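# Sort top-heavy tins into the grey crate

## Task

Four identical-looking tins sit on the tip-test stand, and some of them are top-heavy. Move every top-heavy tin into the grey crate, and leave each of the other tins upright on the stand in front of the low stop bar. Everything must stay in place without the robot holding it. Finish with both grippers open and both arms moved away from the tins.

## Robot and tools

Robot: two xArm6 arms, named left_arm and right_arm, each with a parallel two-finger gripper. Their bases sit at left_arm (+0.043, +0.338, 0) m and right_arm (+0.009, -0.272, 0) m in the scene frame, both turned only slightly about z. The names are not image sides. Scene frame: origin on the table top midway between the arms, +x out over the table, +z up, and left_arm on the +y side. Every printed gripper pose uses this frame, and the reported hand position can be a little off, more so at long reach.

Joint order, used in every row and in every per-joint list of a result: shoulder (joint2), elbow (joint3), waist (joint1), forearm roll (joint4), wrist pitch (joint5), wrist roll (joint6). Stated ranges in rad: waist -6.283..6.283, shoulder -2.059..2.094, elbow -3.927..0.192, forearm roll -6.283..6.283, wrist pitch -1.693..3.142, wrist roll -6.283..6.283. Load limits in N m: waist 47, shoulder 47, elbow 28.2, forearm roll 28.2, wrist pitch 18.8, wrist roll 18.8. A held object's weight counts toward them. The fingers point along the gripper's +z and close along its y axis. end_effector_position is the pinch point between closed pads, about 2 cm short of the fingertips. Closing pushes the tips about 10 mm further along +z.

Row layout, shared by execute_actions and move: one flat list of 14 numbers, each in [-1, 1], always for both arms. The first seven belong to left_arm: six joint offsets in the order above, then the gripper opening. The last seven are the same for right_arm. Joint values are offsets, not poses, scaled so that 1.0 equals 2.036 rad. Opening is absolute: +1 fully open, -1 closed.

execute_actions(actions): a list of actions. Each action is a table of up to 15 rows. Each row lasts one control step of 1/30 s, and an action always lasts 15 steps (0.5 s), repeating its final row if it has fewer. The joint offsets in every row of an action count from the joint angles at the start of that action, not from the previous row. For the first action, that start is the angles in the latest result. An empty list just returns the current state and images. If an action would push a joint more than 0.010 rad beyond its range, that action is refused for both arms. If the first action fails this check or any action is malformed, nothing in the call runs. The drive caps joint speed at 3.14 rad/s and needs 0.16 s to get up to speed. Each step it also keeps targets within 0.623 rad of the measured angles and within 70 mm of gripper travel. So big offsets can need several actions, and an unfinished motion must be sent again.

move(target, speed, blocking): target is one 14-number row. Its joint offsets count from the Joint positions in the latest result that printed them, and the arm steers there along joint paths that all finish together. The gripper therefore follows a curve. speed is in rad/s for the joint with the longest way to go: 0.01 to 2, default 0.5. A path is stretched to at least 0.5 s and cut off after 10 s. Moves ignore obstacles and the other arm. Faster moves and targets set deeper past a contact hit and press harder. With blocking=false you get a result after 0.5 s. Until a result shows the move has ended, check it with wait(0) or end it with stop(). Other moves and actions are refused meanwhile. The added 'move:' line reports the ending (done, off_target, moving, held, fault) and limits=held or limits=none. It also names each arm's joint that is furthest from its target.

wait(seconds): 0 to 10. It lets time run with the last commands held. stop(): brakes a running move, which needs stopping room. The fingers carry on. zoom_image(camera, region): camera is cam_high, cam_low, cam_left_wrist or cam_right_wrist, and each image is 896x504. region is [x0, y0, x1, y1] in pixels, with (0,0) at the top left, at most 504x504. read_manual(section): returns licence texts only. finished_scene(scene): pass the current scene's number. It ends the scene and cannot be reversed.

Results: the state line shows each gripper's position (m), quaternion wxyz, and linear and angular velocity. Joint positions and Joint velocities list six joints (rad, rad/s) and then the pad gap in m (0.084 when fully open). Joint targets shows where the joints are being driven now. grip_measured is the measured opening on the command scale. Torque readings are raw drive output, with offsets and noise. 'joint sent to its limit' means a joint was stopped at its end. 'joint command not followed' means a clearance check altered the joint targets. MOTOR HOT appears from 65 °C, and at 80 °C the arm is braked (OVER-TEMPERATURE FAULT). A TORQUE FAULT backs the joint off, holds the arm for 10 s and drops the rest of the call.

Gripping: command an opening clearly below grip_measured to hold an object, and go lower to squeeze harder (up to about 24 N per pad). Closing fast can press harder. Objects may be tugged or pushed briefly by outside forces, so grip firmly.

Avoid: knocking or placing anything off the table, dropping or slamming tins, hard pushes, and the arms hitting each other. Holding a load for a long time heats the motors. Tilting a tin gently can reveal whether it is top-heavy. Finish with the grippers open and clear.

Each tool is called by a JSON object that holds its "api" and its "payload".

## Session

{"api": "execute_actions", "payload": {"actions": []}}

Scene clock: 0.00 s.
left_arm: end_effector_position=(-0.0483, +0.6404, +0.3140) grip_measured=+1.00 end_effector_quat_wxyz=(-0.388, -0.218, +0.818, +0.364) end_effector_velocity=(-0.000, -0.000, -0.000) end_effector_angular_velocity=(+0.000, +0.000, -0.000) | right_arm: end_effector_position=(-0.0967, -0.7388, +0.2785) grip_measured=+1.00 end_effector_quat_wxyz=(-0.415, +0.630, +0.655, +0.048) end_effector_velocity=(-0.000, +0.000, +0.000) end_effector_angular_velocity=(+0.000, -0.001, -0.000)
Joint names: [shoulder, elbow, waist, forearm roll, wrist pitch, wrist roll]
Joint positions: left_arm=[-0.948 -0.301  1.004  1.153  1.397 -2.86   0.084] | right_arm=[ 0.591 -1.974 -1.584 -0.537  2.07   3.068  0.084]
Joint velocities: left_arm=[-0.001  0.    -0.     0.     0.    -0.    -0.   ] | right_arm=[-0.001  0.001 -0.001  0.    -0.    -0.001  0.   ]
Joint torques (N m, as the arm reports them, + toward a larger angle): no reading
Joint targets: left_arm=[-0.948 -0.301 1.004 1.153 1.397 -2.860] | right_arm=[0.591 -1.974 -1.584 -0.537 2.070 3.068]

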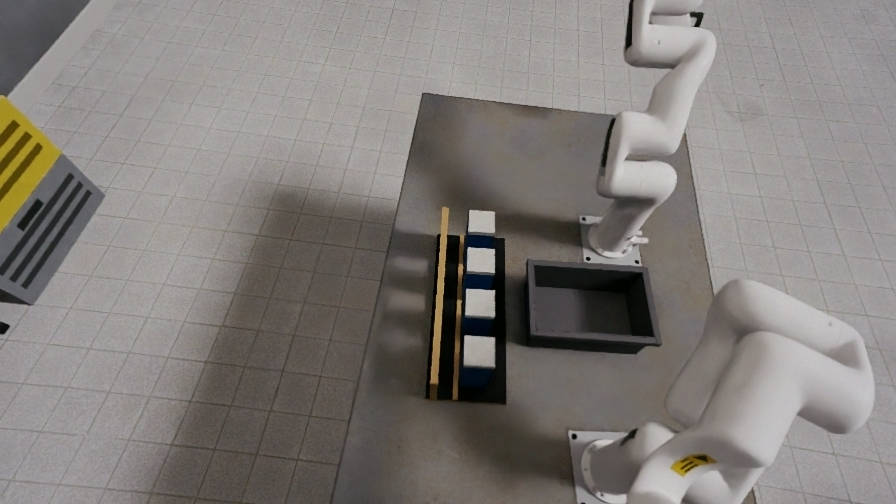

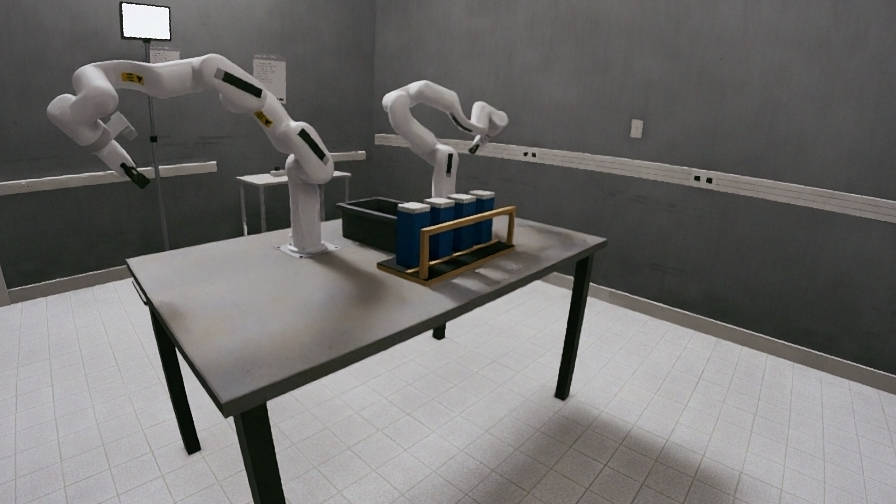

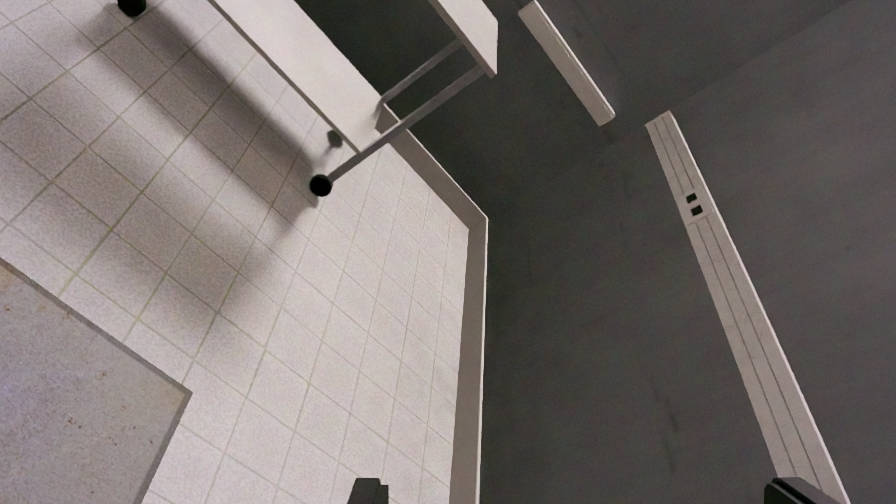

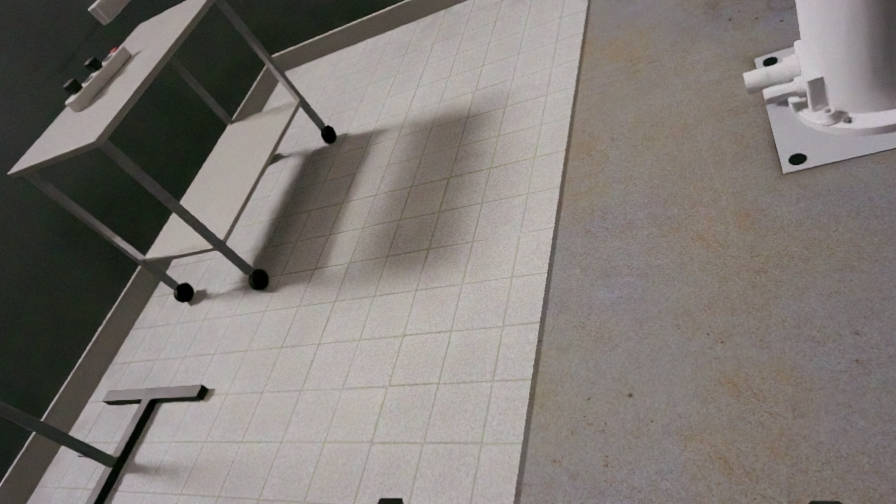

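{"api": "zoom_image", "payload": {"camera": "cam_high", "region": [400, 190, 680, 420]}}

{"api": "zoom_image", "payload": {"camera": "cam_low", "region": [320, 170, 540, 300]}}

Region (400, 190, 680, 420) of cam_high's 896x504 image, scaled by 1.800, with more detail than that image has; it fills the top 414 rows of this view, and the rest is white.

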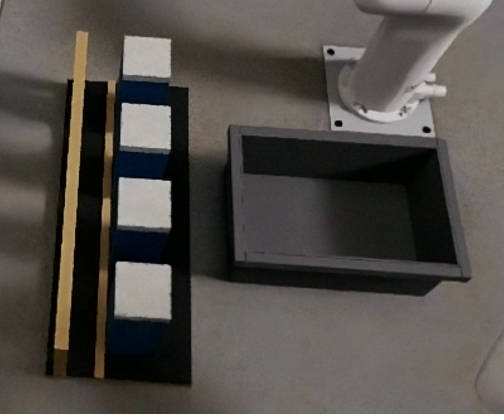

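Region (320, 170, 540, 300) of cam_low's 896x504 image, scaled by 2.291, with more detail than that image has; it fills the top 298 rows of this view, and the rest is white.

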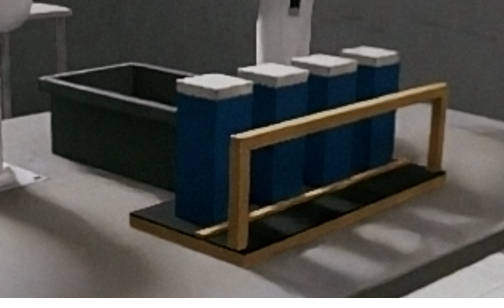

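{"api": "move", "payload": {"target": [0.1643,-0.2146,-0.8335,-0.5663,-0.0223,1.0,-1, -0.5297,0.5634,0.9136,0.2638,-0.3711,-1.0,-1], "speed": 1.2}}

Scene clock: 11.27 s.
left_arm: end_effector_position=(+0.3002, +0.1704, +0.2801) grip_measured=-1.00 end_effector_quat_wxyz=(-0.000, +0.992, +0.123, -0.000) end_effector_velocity=(-0.000, -0.000, +0.000) end_effector_angular_velocity=(-0.000, +0.000, +0.000) | right_arm: end_effector_position=(+0.3297, -0.1573, +0.2799) grip_measured=-1.00 end_effector_quat_wxyz=(+0.000, +0.941, -0.337, -0.000) end_effector_velocity=(-0.001, +0.001, -0.000) end_effector_angular_velocity=(+0.000, +0.001, +0.005)
Joint names: [shoulder, elbow, waist, forearm roll, wrist pitch, wrist roll]
Joint positions: left_arm=[-0.613 -0.738 -0.693 -0.     1.352 -0.825  0.   ] | right_arm=[-0.487 -0.827  0.276 -0.     1.315  1.033  0.   ]
Joint velocities: left_arm=[-0.    -0.001 -0.    -0.     0.001 -0.     0.   ] | right_arm=[-0.001  0.002  0.003  0.     0.    -0.001  0.   ]
Joint torques (N m, as the arm reports them, + toward a larger angle): left_arm=[ -7.53 -12.23  -2.02  -0.63  -2.09  -0.85] | right_arm=[-15.96 -14.1   -2.08  -0.72  -1.39   0.45]
Joint targets: left_arm=[-0.613 -0.738 -0.693 -0.000 1.352 -0.825] | right_arm=[-0.487 -0.827 0.276 -0.000 1.315 1.033]
move: done; limits=none; left_arm: farthest joint: the waist, 0.000 radians from its target (1.697 radians at the start); right_arm: farthest joint: the wrist pitch, 0.001 radians from its target (0.756 radians at the start)
camera_calibration (this result's frames):
cam_left_wrist: T_world_to_cam=[[0.267519, -0.963478, 0.011998, 0.105558], [-0.963538, -0.267425, 0.00889546, 0.397774], [-0.00536201, -0.0139402, -0.999888, 0.418095], [0, 0, 0, 1]] pos_world=[0.357273, 0.213906, 0.413244]
cam_right_wrist: T_world_to_cam=[[-0.64925, -0.760571, -0.00224328, 0.127318], [-0.760567, 0.649254, -0.00244647, 0.420457], [0.00331717, 0.000117792, -0.999994, 0.410715], [0, 0, 0, 1]] pos_world=[0.401085, -0.176198, 0.412027]

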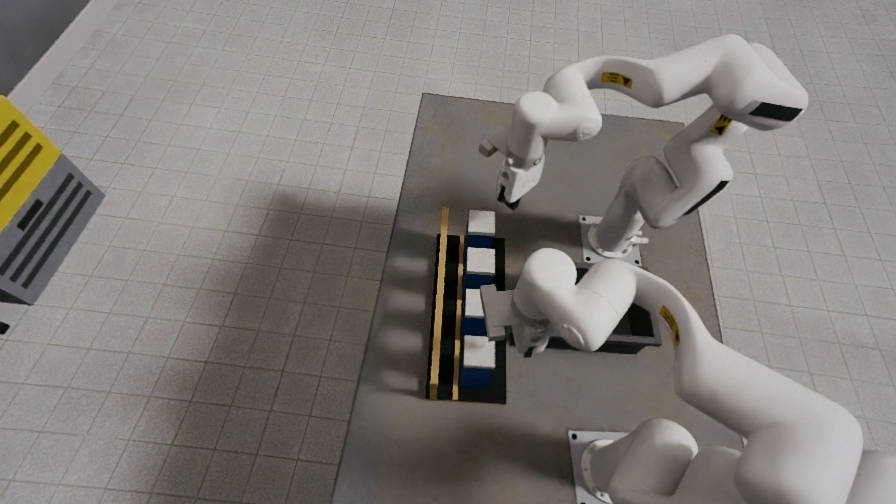

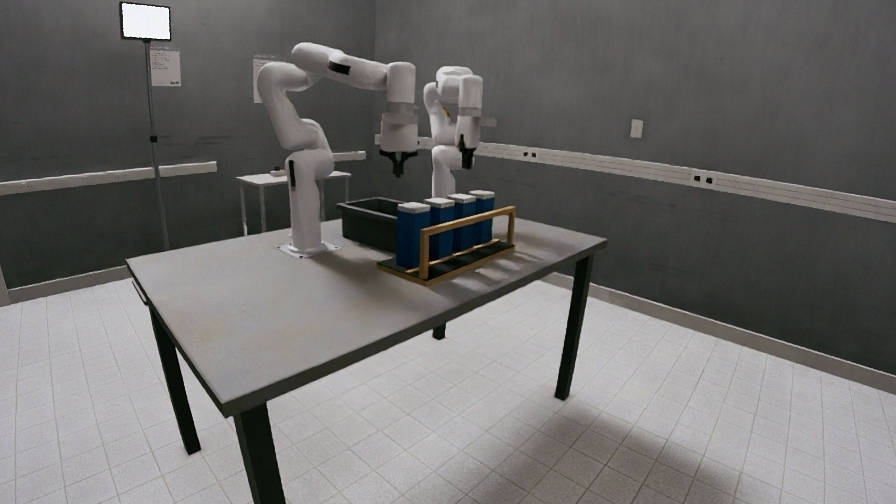

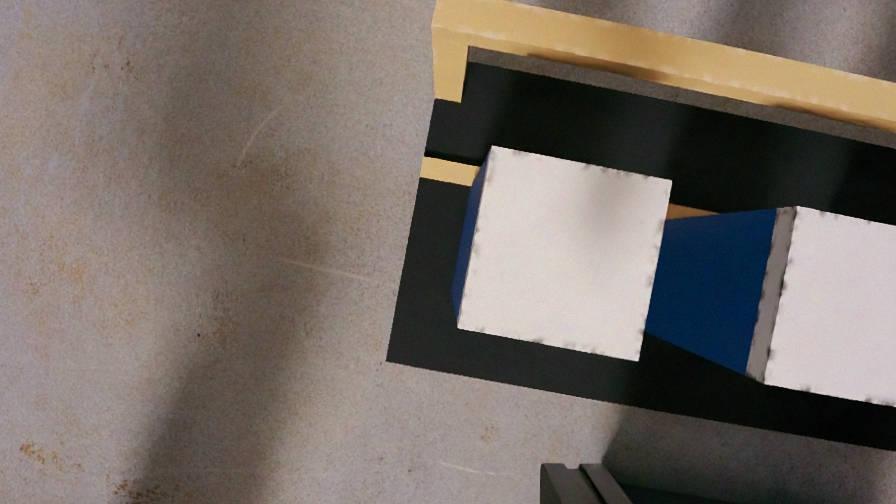

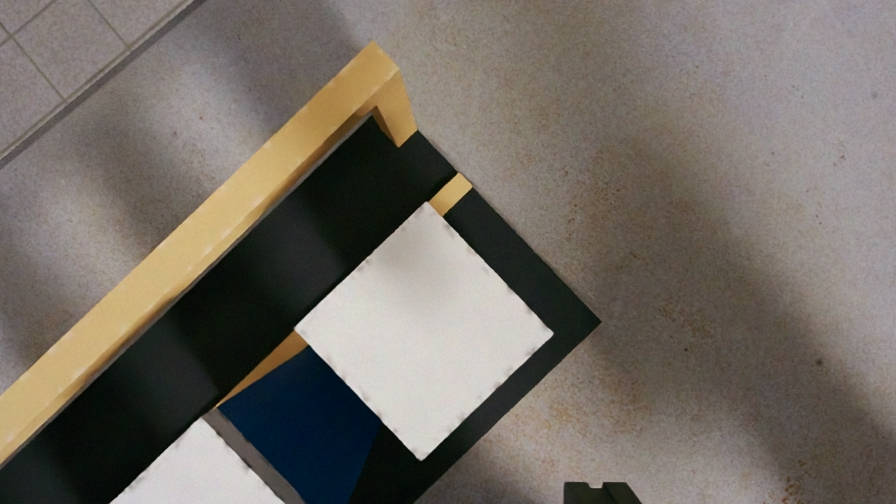

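{"api": "move", "payload": {"target": [0.0364,0.1319,0,0,-0.1689,0.0909,-1, 0.0154,0.1458,0.009,0,-0.1617,-0.359,-1], "speed": 0.8}}

Scene clock: 16.33 s.
left_arm: end_effector_position=(+0.3004, +0.1703, +0.1705) grip_measured=-1.00 end_effector_quat_wxyz=(+0.000, +1.000, +0.031, +0.000) end_effector_velocity=(-0.000, +0.000, -0.001) end_effector_angular_velocity=(+0.002, +0.000, -0.002) | right_arm: end_effector_position=(+0.3149, -0.1562, +0.1702) grip_measured=-1.00 end_effector_quat_wxyz=(+0.000, +1.000, +0.030, +0.000) end_effector_velocity=(-0.001, -0.000, -0.001) end_effector_angular_velocity=(-0.001, +0.002, +0.003)
Joint names: [shoulder, elbow, waist, forearm roll, wrist pitch, wrist roll]
Joint positions: left_arm=[-0.539 -0.47  -0.693 -0.     1.008 -0.64   0.   ] | right_arm=[-0.456 -0.531  0.294 -0.     0.986  0.302  0.   ]
Joint velocities: left_arm=[ 0.     0.002 -0.     0.001 -0.001  0.001  0.   ] | right_arm=[ 0.     0.003  0.     0.    -0.001 -0.002  0.   ]
Joint torques (N m, as the arm reports them, + toward a larger angle): left_arm=[ -8.1  -11.87  -1.9   -0.48  -2.18  -0.86] | right_arm=[-15.84 -13.51  -2.25  -0.64  -1.36   0.43]
Joint targets: left_arm=[-0.539 -0.470 -0.693 -0.000 1.008 -0.640] | right_arm=[-0.456 -0.530 0.294 -0.000 0.986 0.302]
move: done; limits=none; left_arm: farthest joint: the shoulder, 0.001 radians from its target (0.075 radians at the start); right_arm: farthest joint: the waist, 0.000 radians from its target (0.018 radians at the start)
camera_calibration (this result's frames):
cam_left_wrist: T_world_to_cam=[[0.0857731, -0.996231, 0.01295, 0.166729], [-0.996293, -0.0856779, 0.00773544, 0.377993], [-0.00659675, -0.0135655, -0.999886, 0.308753], [0, 0, 0, 1]] pos_world=[0.364328, 0.202675, 0.303635]
cam_right_wrist: T_world_to_cam=[[0.0422911, -0.9991, -0.00316396, -0.136644], [-0.999101, -0.0422812, -0.0031065, 0.375409], [0.00296993, 0.00329249, -0.99999, 0.301655], [0, 0, 0, 1]] pos_world=[0.379955, -0.121641, 0.302386]

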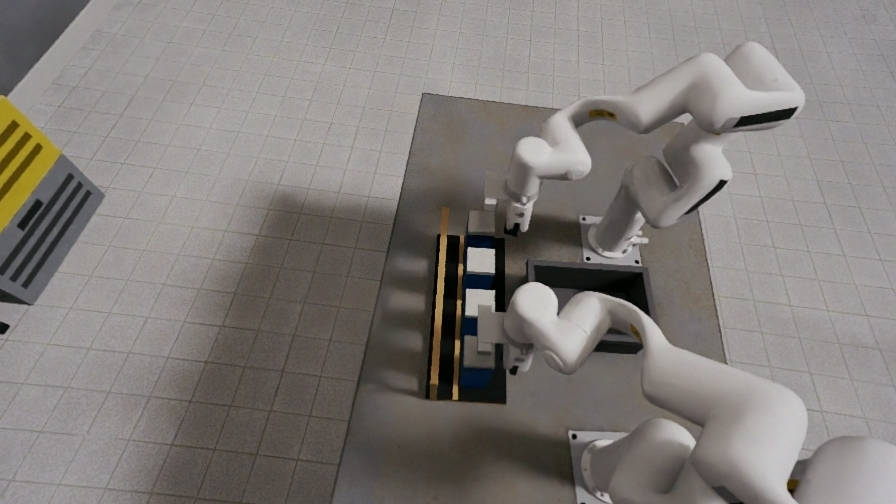

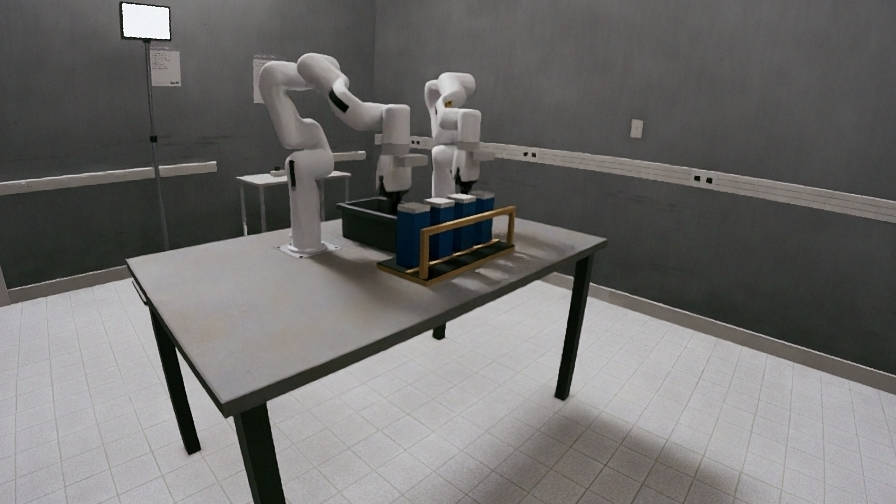

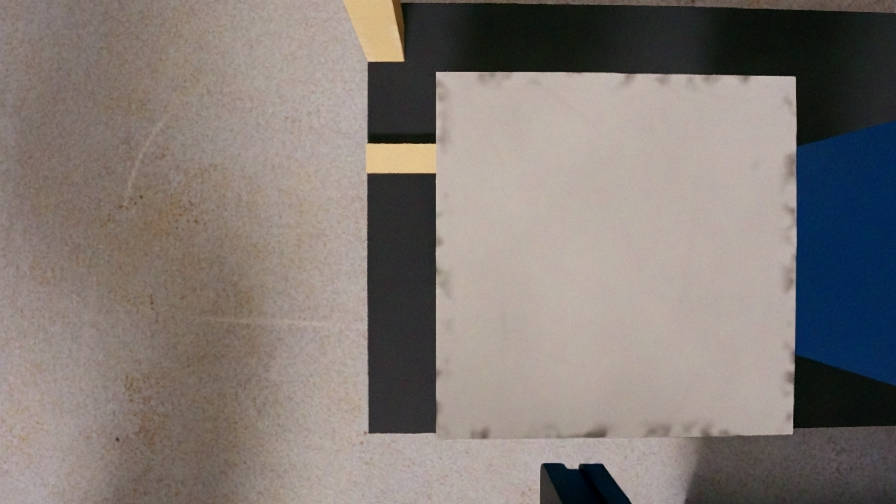

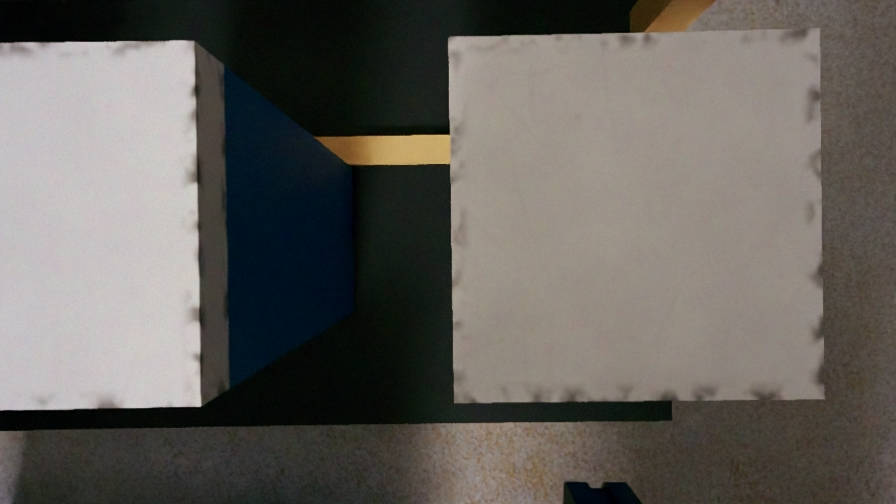

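{"api": "move", "payload": {"target": [0.1287,-0.1035,0.0631,0,-0.0248,0.0636,-1, 0.1474,-0.1314,-0.0315,0,-0.0156,-0.0315,-1], "speed": 0.15}}

{"api": "zoom_image", "payload": {"camera": "cam_low", "region": [320, 130, 560, 300]}}

Scene clock: 19.90 s.
left_arm: end_effector_position=(+0.3802, +0.1753, +0.1704) grip_measured=-1.00 end_effector_quat_wxyz=(+0.000, +1.000, +0.030, +0.000) end_effector_velocity=(+0.000, +0.000, -0.000) end_effector_angular_velocity=(+0.000, +0.001, +0.000) | right_arm: end_effector_position=(+0.3995, -0.1520, +0.1699) grip_measured=-1.00 end_effector_quat_wxyz=(+0.000, +1.000, +0.030, -0.000) end_effector_velocity=(+0.001, +0.000, -0.001) end_effector_angular_velocity=(-0.000, +0.000, -0.000)
Joint names: [shoulder, elbow, waist, forearm roll, wrist pitch, wrist roll]
Joint positions: left_arm=[-0.278 -0.681 -0.565 -0.     0.958 -0.51   0.   ] | right_arm=[-0.156 -0.798  0.23  -0.     0.954  0.238  0.   ]
Joint velocities: left_arm=[ 0.002 -0.001  0.001  0.     0.     0.001  0.   ] | right_arm=[ 0.003 -0.002 -0.    -0.    -0.001  0.     0.   ]
Joint torques (N m, as the arm reports them, + toward a larger angle): left_arm=[-11.04 -11.22   0.05   0.27  -3.03  -0.9 ] | right_arm=[-21.09 -13.23  -3.16  -1.26  -2.24   0.47]
Joint targets: left_arm=[-0.277 -0.681 -0.564 -0.000 0.958 -0.510] | right_arm=[-0.156 -0.798 0.230 -0.000 0.954 0.238]
move: done; limits=none; left_arm: farthest joint: the shoulder, 0.001 radians from its target (0.262 radians at the start); right_arm: farthest joint: the elbow, 0.001 radians from its target (0.268 radians at the start)
camera_calibration (this result's frames):
cam_left_wrist: T_world_to_cam=[[0.084676, -0.996329, 0.0125554, 0.165427], [-0.996384, -0.0845782, 0.00812837, 0.457729], [-0.00703662, -0.0131983, -0.999888, 0.309343], [0, 0, 0, 1]] pos_world=[0.444242, 0.207617, 0.30351]
cam_right_wrist: T_world_to_cam=[[0.0424164, -0.999095, -0.00300726, -0.136106], [-0.999098, -0.0424095, -0.00232088, 0.459932], [0.00219124, 0.00310299, -0.999993, 0.301395], [0, 0, 0, 1]] pos_world=[0.464629, -0.117412, 0.302051]

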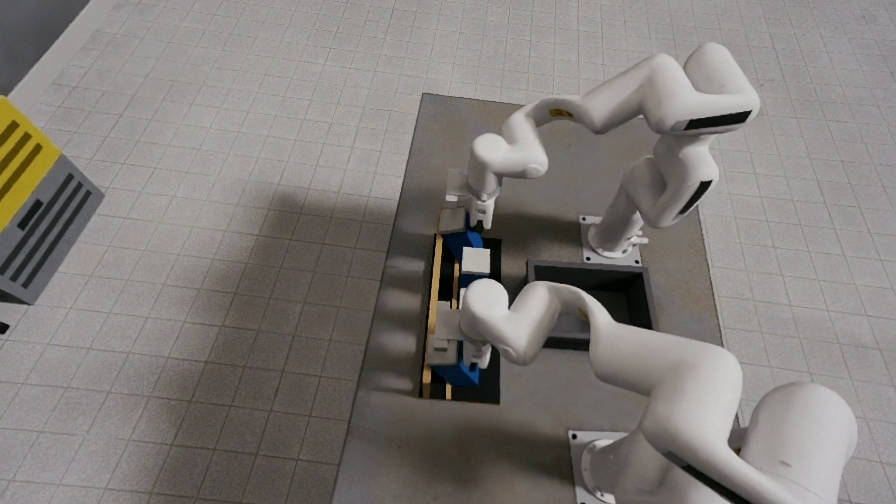

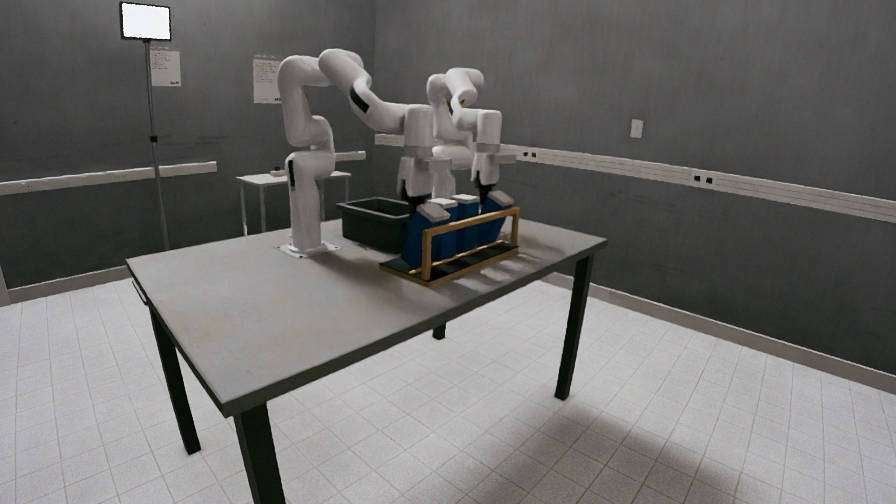

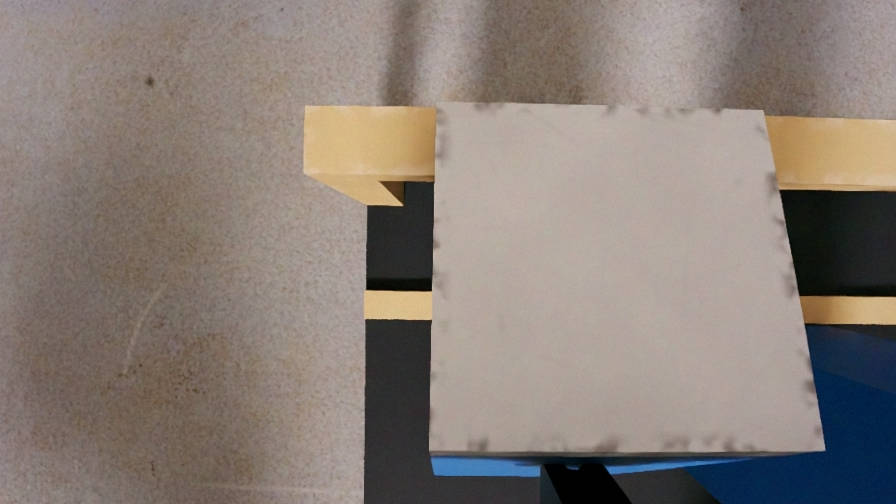

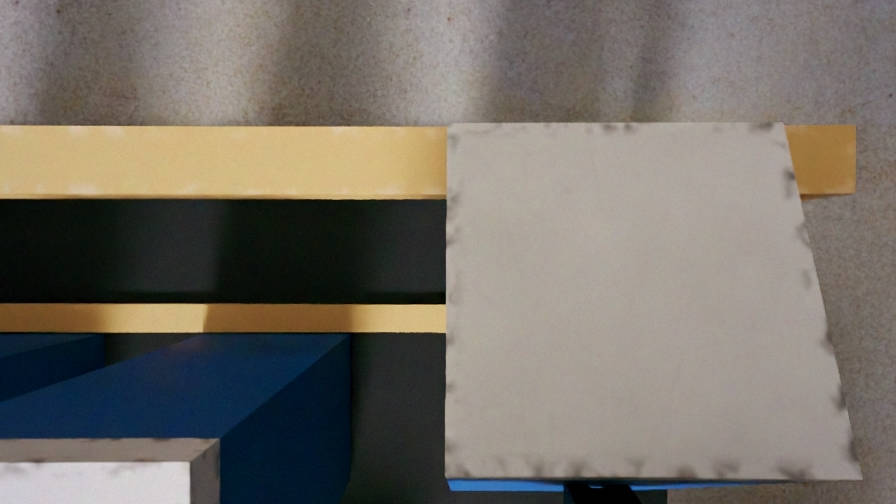

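Region (320, 130, 560, 300) of cam_low's 896x504 image, scaled by 2.100, with more detail than that image has; it fills the top 357 rows of this view, and the rest is white.

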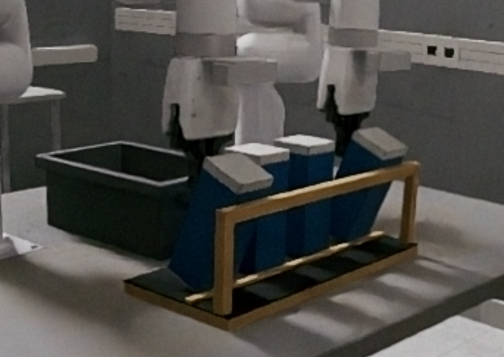

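{"api": "move", "payload": {"target": [-0.1287,0.1035,-0.0631,0,0.0248,-0.0636,-1, -0.1474,0.1314,0.0315,0,0.0156,0.0315,-1], "speed": 0.15}}

{"api": "zoom_image", "payload": {"camera": "cam_low", "region": [320, 130, 560, 300]}}

Scene clock: 22.80 s.
left_arm: end_effector_position=(+0.3005, +0.1702, +0.1706) grip_measured=-1.00 end_effector_quat_wxyz=(+0.000, +1.000, +0.031, +0.001) end_effector_velocity=(-0.001, -0.000, +0.000) end_effector_angular_velocity=(-0.000, -0.000, +0.000) | right_arm: end_effector_position=(+0.3149, -0.1562, +0.1702) grip_measured=-1.00 end_effector_quat_wxyz=(-0.000, +1.000, +0.030, +0.000) end_effector_velocity=(-0.001, +0.000, -0.000) end_effector_angular_velocity=(-0.001, +0.002, +0.002)
Joint names: [shoulder, elbow, waist, forearm roll, wrist pitch, wrist roll]
Joint positions: left_arm=[-0.539 -0.47  -0.693 -0.     1.008 -0.64   0.   ] | right_arm=[-0.456 -0.531  0.294 -0.     0.986  0.302  0.   ]
Joint velocities: left_arm=[-0.002  0.002 -0.001 -0.     0.    -0.001  0.   ] | right_arm=[-0.002  0.003  0.002  0.     0.002  0.     0.   ]
Joint torques (N m, as the arm reports them, + toward a larger angle): left_arm=[ -7.88 -11.93  -1.92  -0.5   -2.05  -0.83] | right_arm=[-15.87 -13.55  -2.21  -0.52  -1.37   0.48]
Joint targets: left_arm=[-0.540 -0.470 -0.693 -0.000 1.008 -0.640] | right_arm=[-0.456 -0.530 0.294 -0.000 0.986 0.302]
move: done; limits=none; left_arm: farthest joint: the waist, 0.001 radians from its target (0.129 radians at the start); right_arm: farthest joint: the waist, 0.000 radians from its target (0.064 radians at the start)
camera_calibration (this result's frames):
cam_left_wrist: T_world_to_cam=[[0.0857218, -0.996233, 0.0131101, 0.166658], [-0.996299, -0.0856279, 0.00755966, 0.378073], [-0.0064086, -0.0137096, -0.999885, 0.308792], [0, 0, 0, 1]] pos_world=[0.364366, 0.202638, 0.303714]
cam_right_wrist: T_world_to_cam=[[0.0423885, -0.999096, -0.00322919, -0.136612], [-0.999097, -0.0423785, -0.00311142, 0.375387], [0.00297175, 0.00335816, -0.99999, 0.301713], [0, 0, 0, 1]] pos_world=[0.379942, -0.121594, 0.302436]

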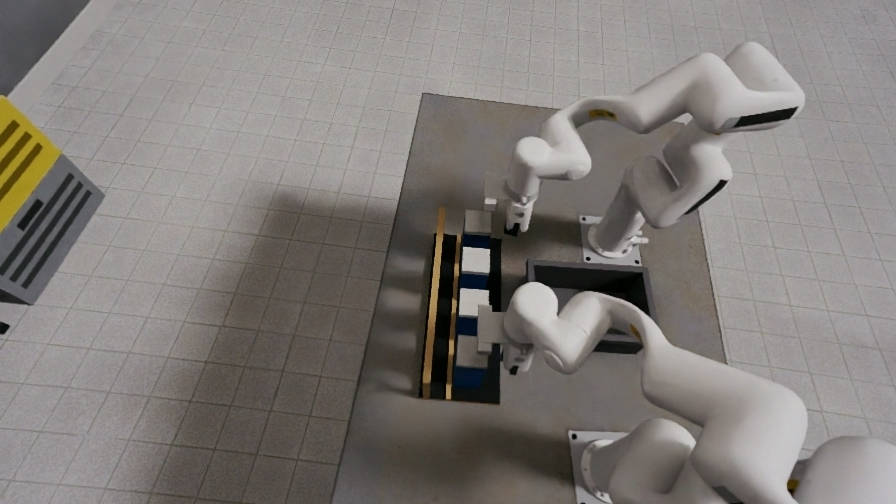

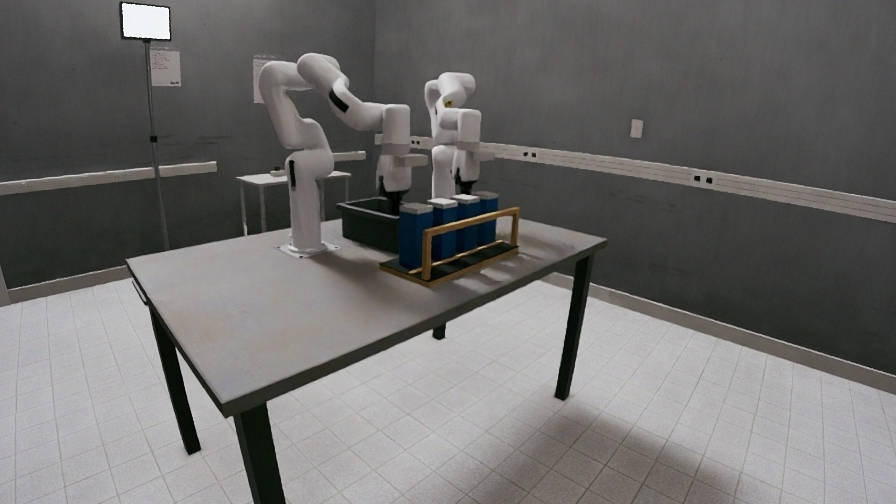

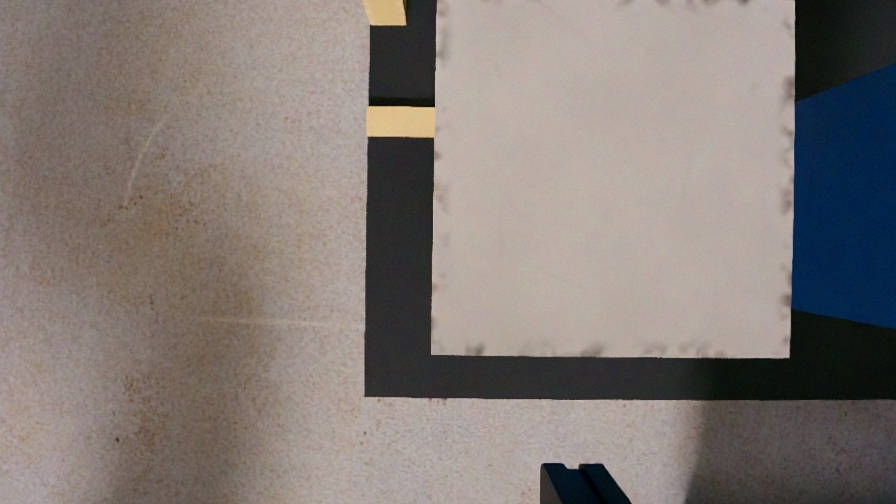

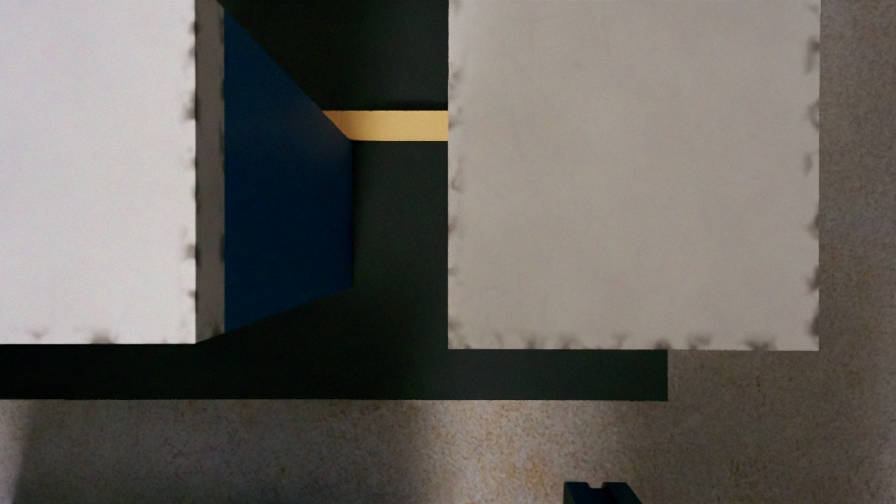

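Region (320, 130, 560, 300) of cam_low's 896x504 image, scaled by 2.100, with more detail than that image has; it fills the top 357 rows of this view, and the rest is white.

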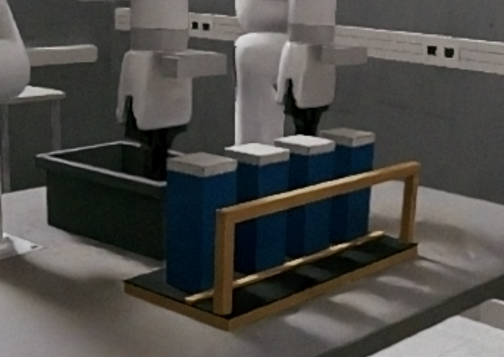

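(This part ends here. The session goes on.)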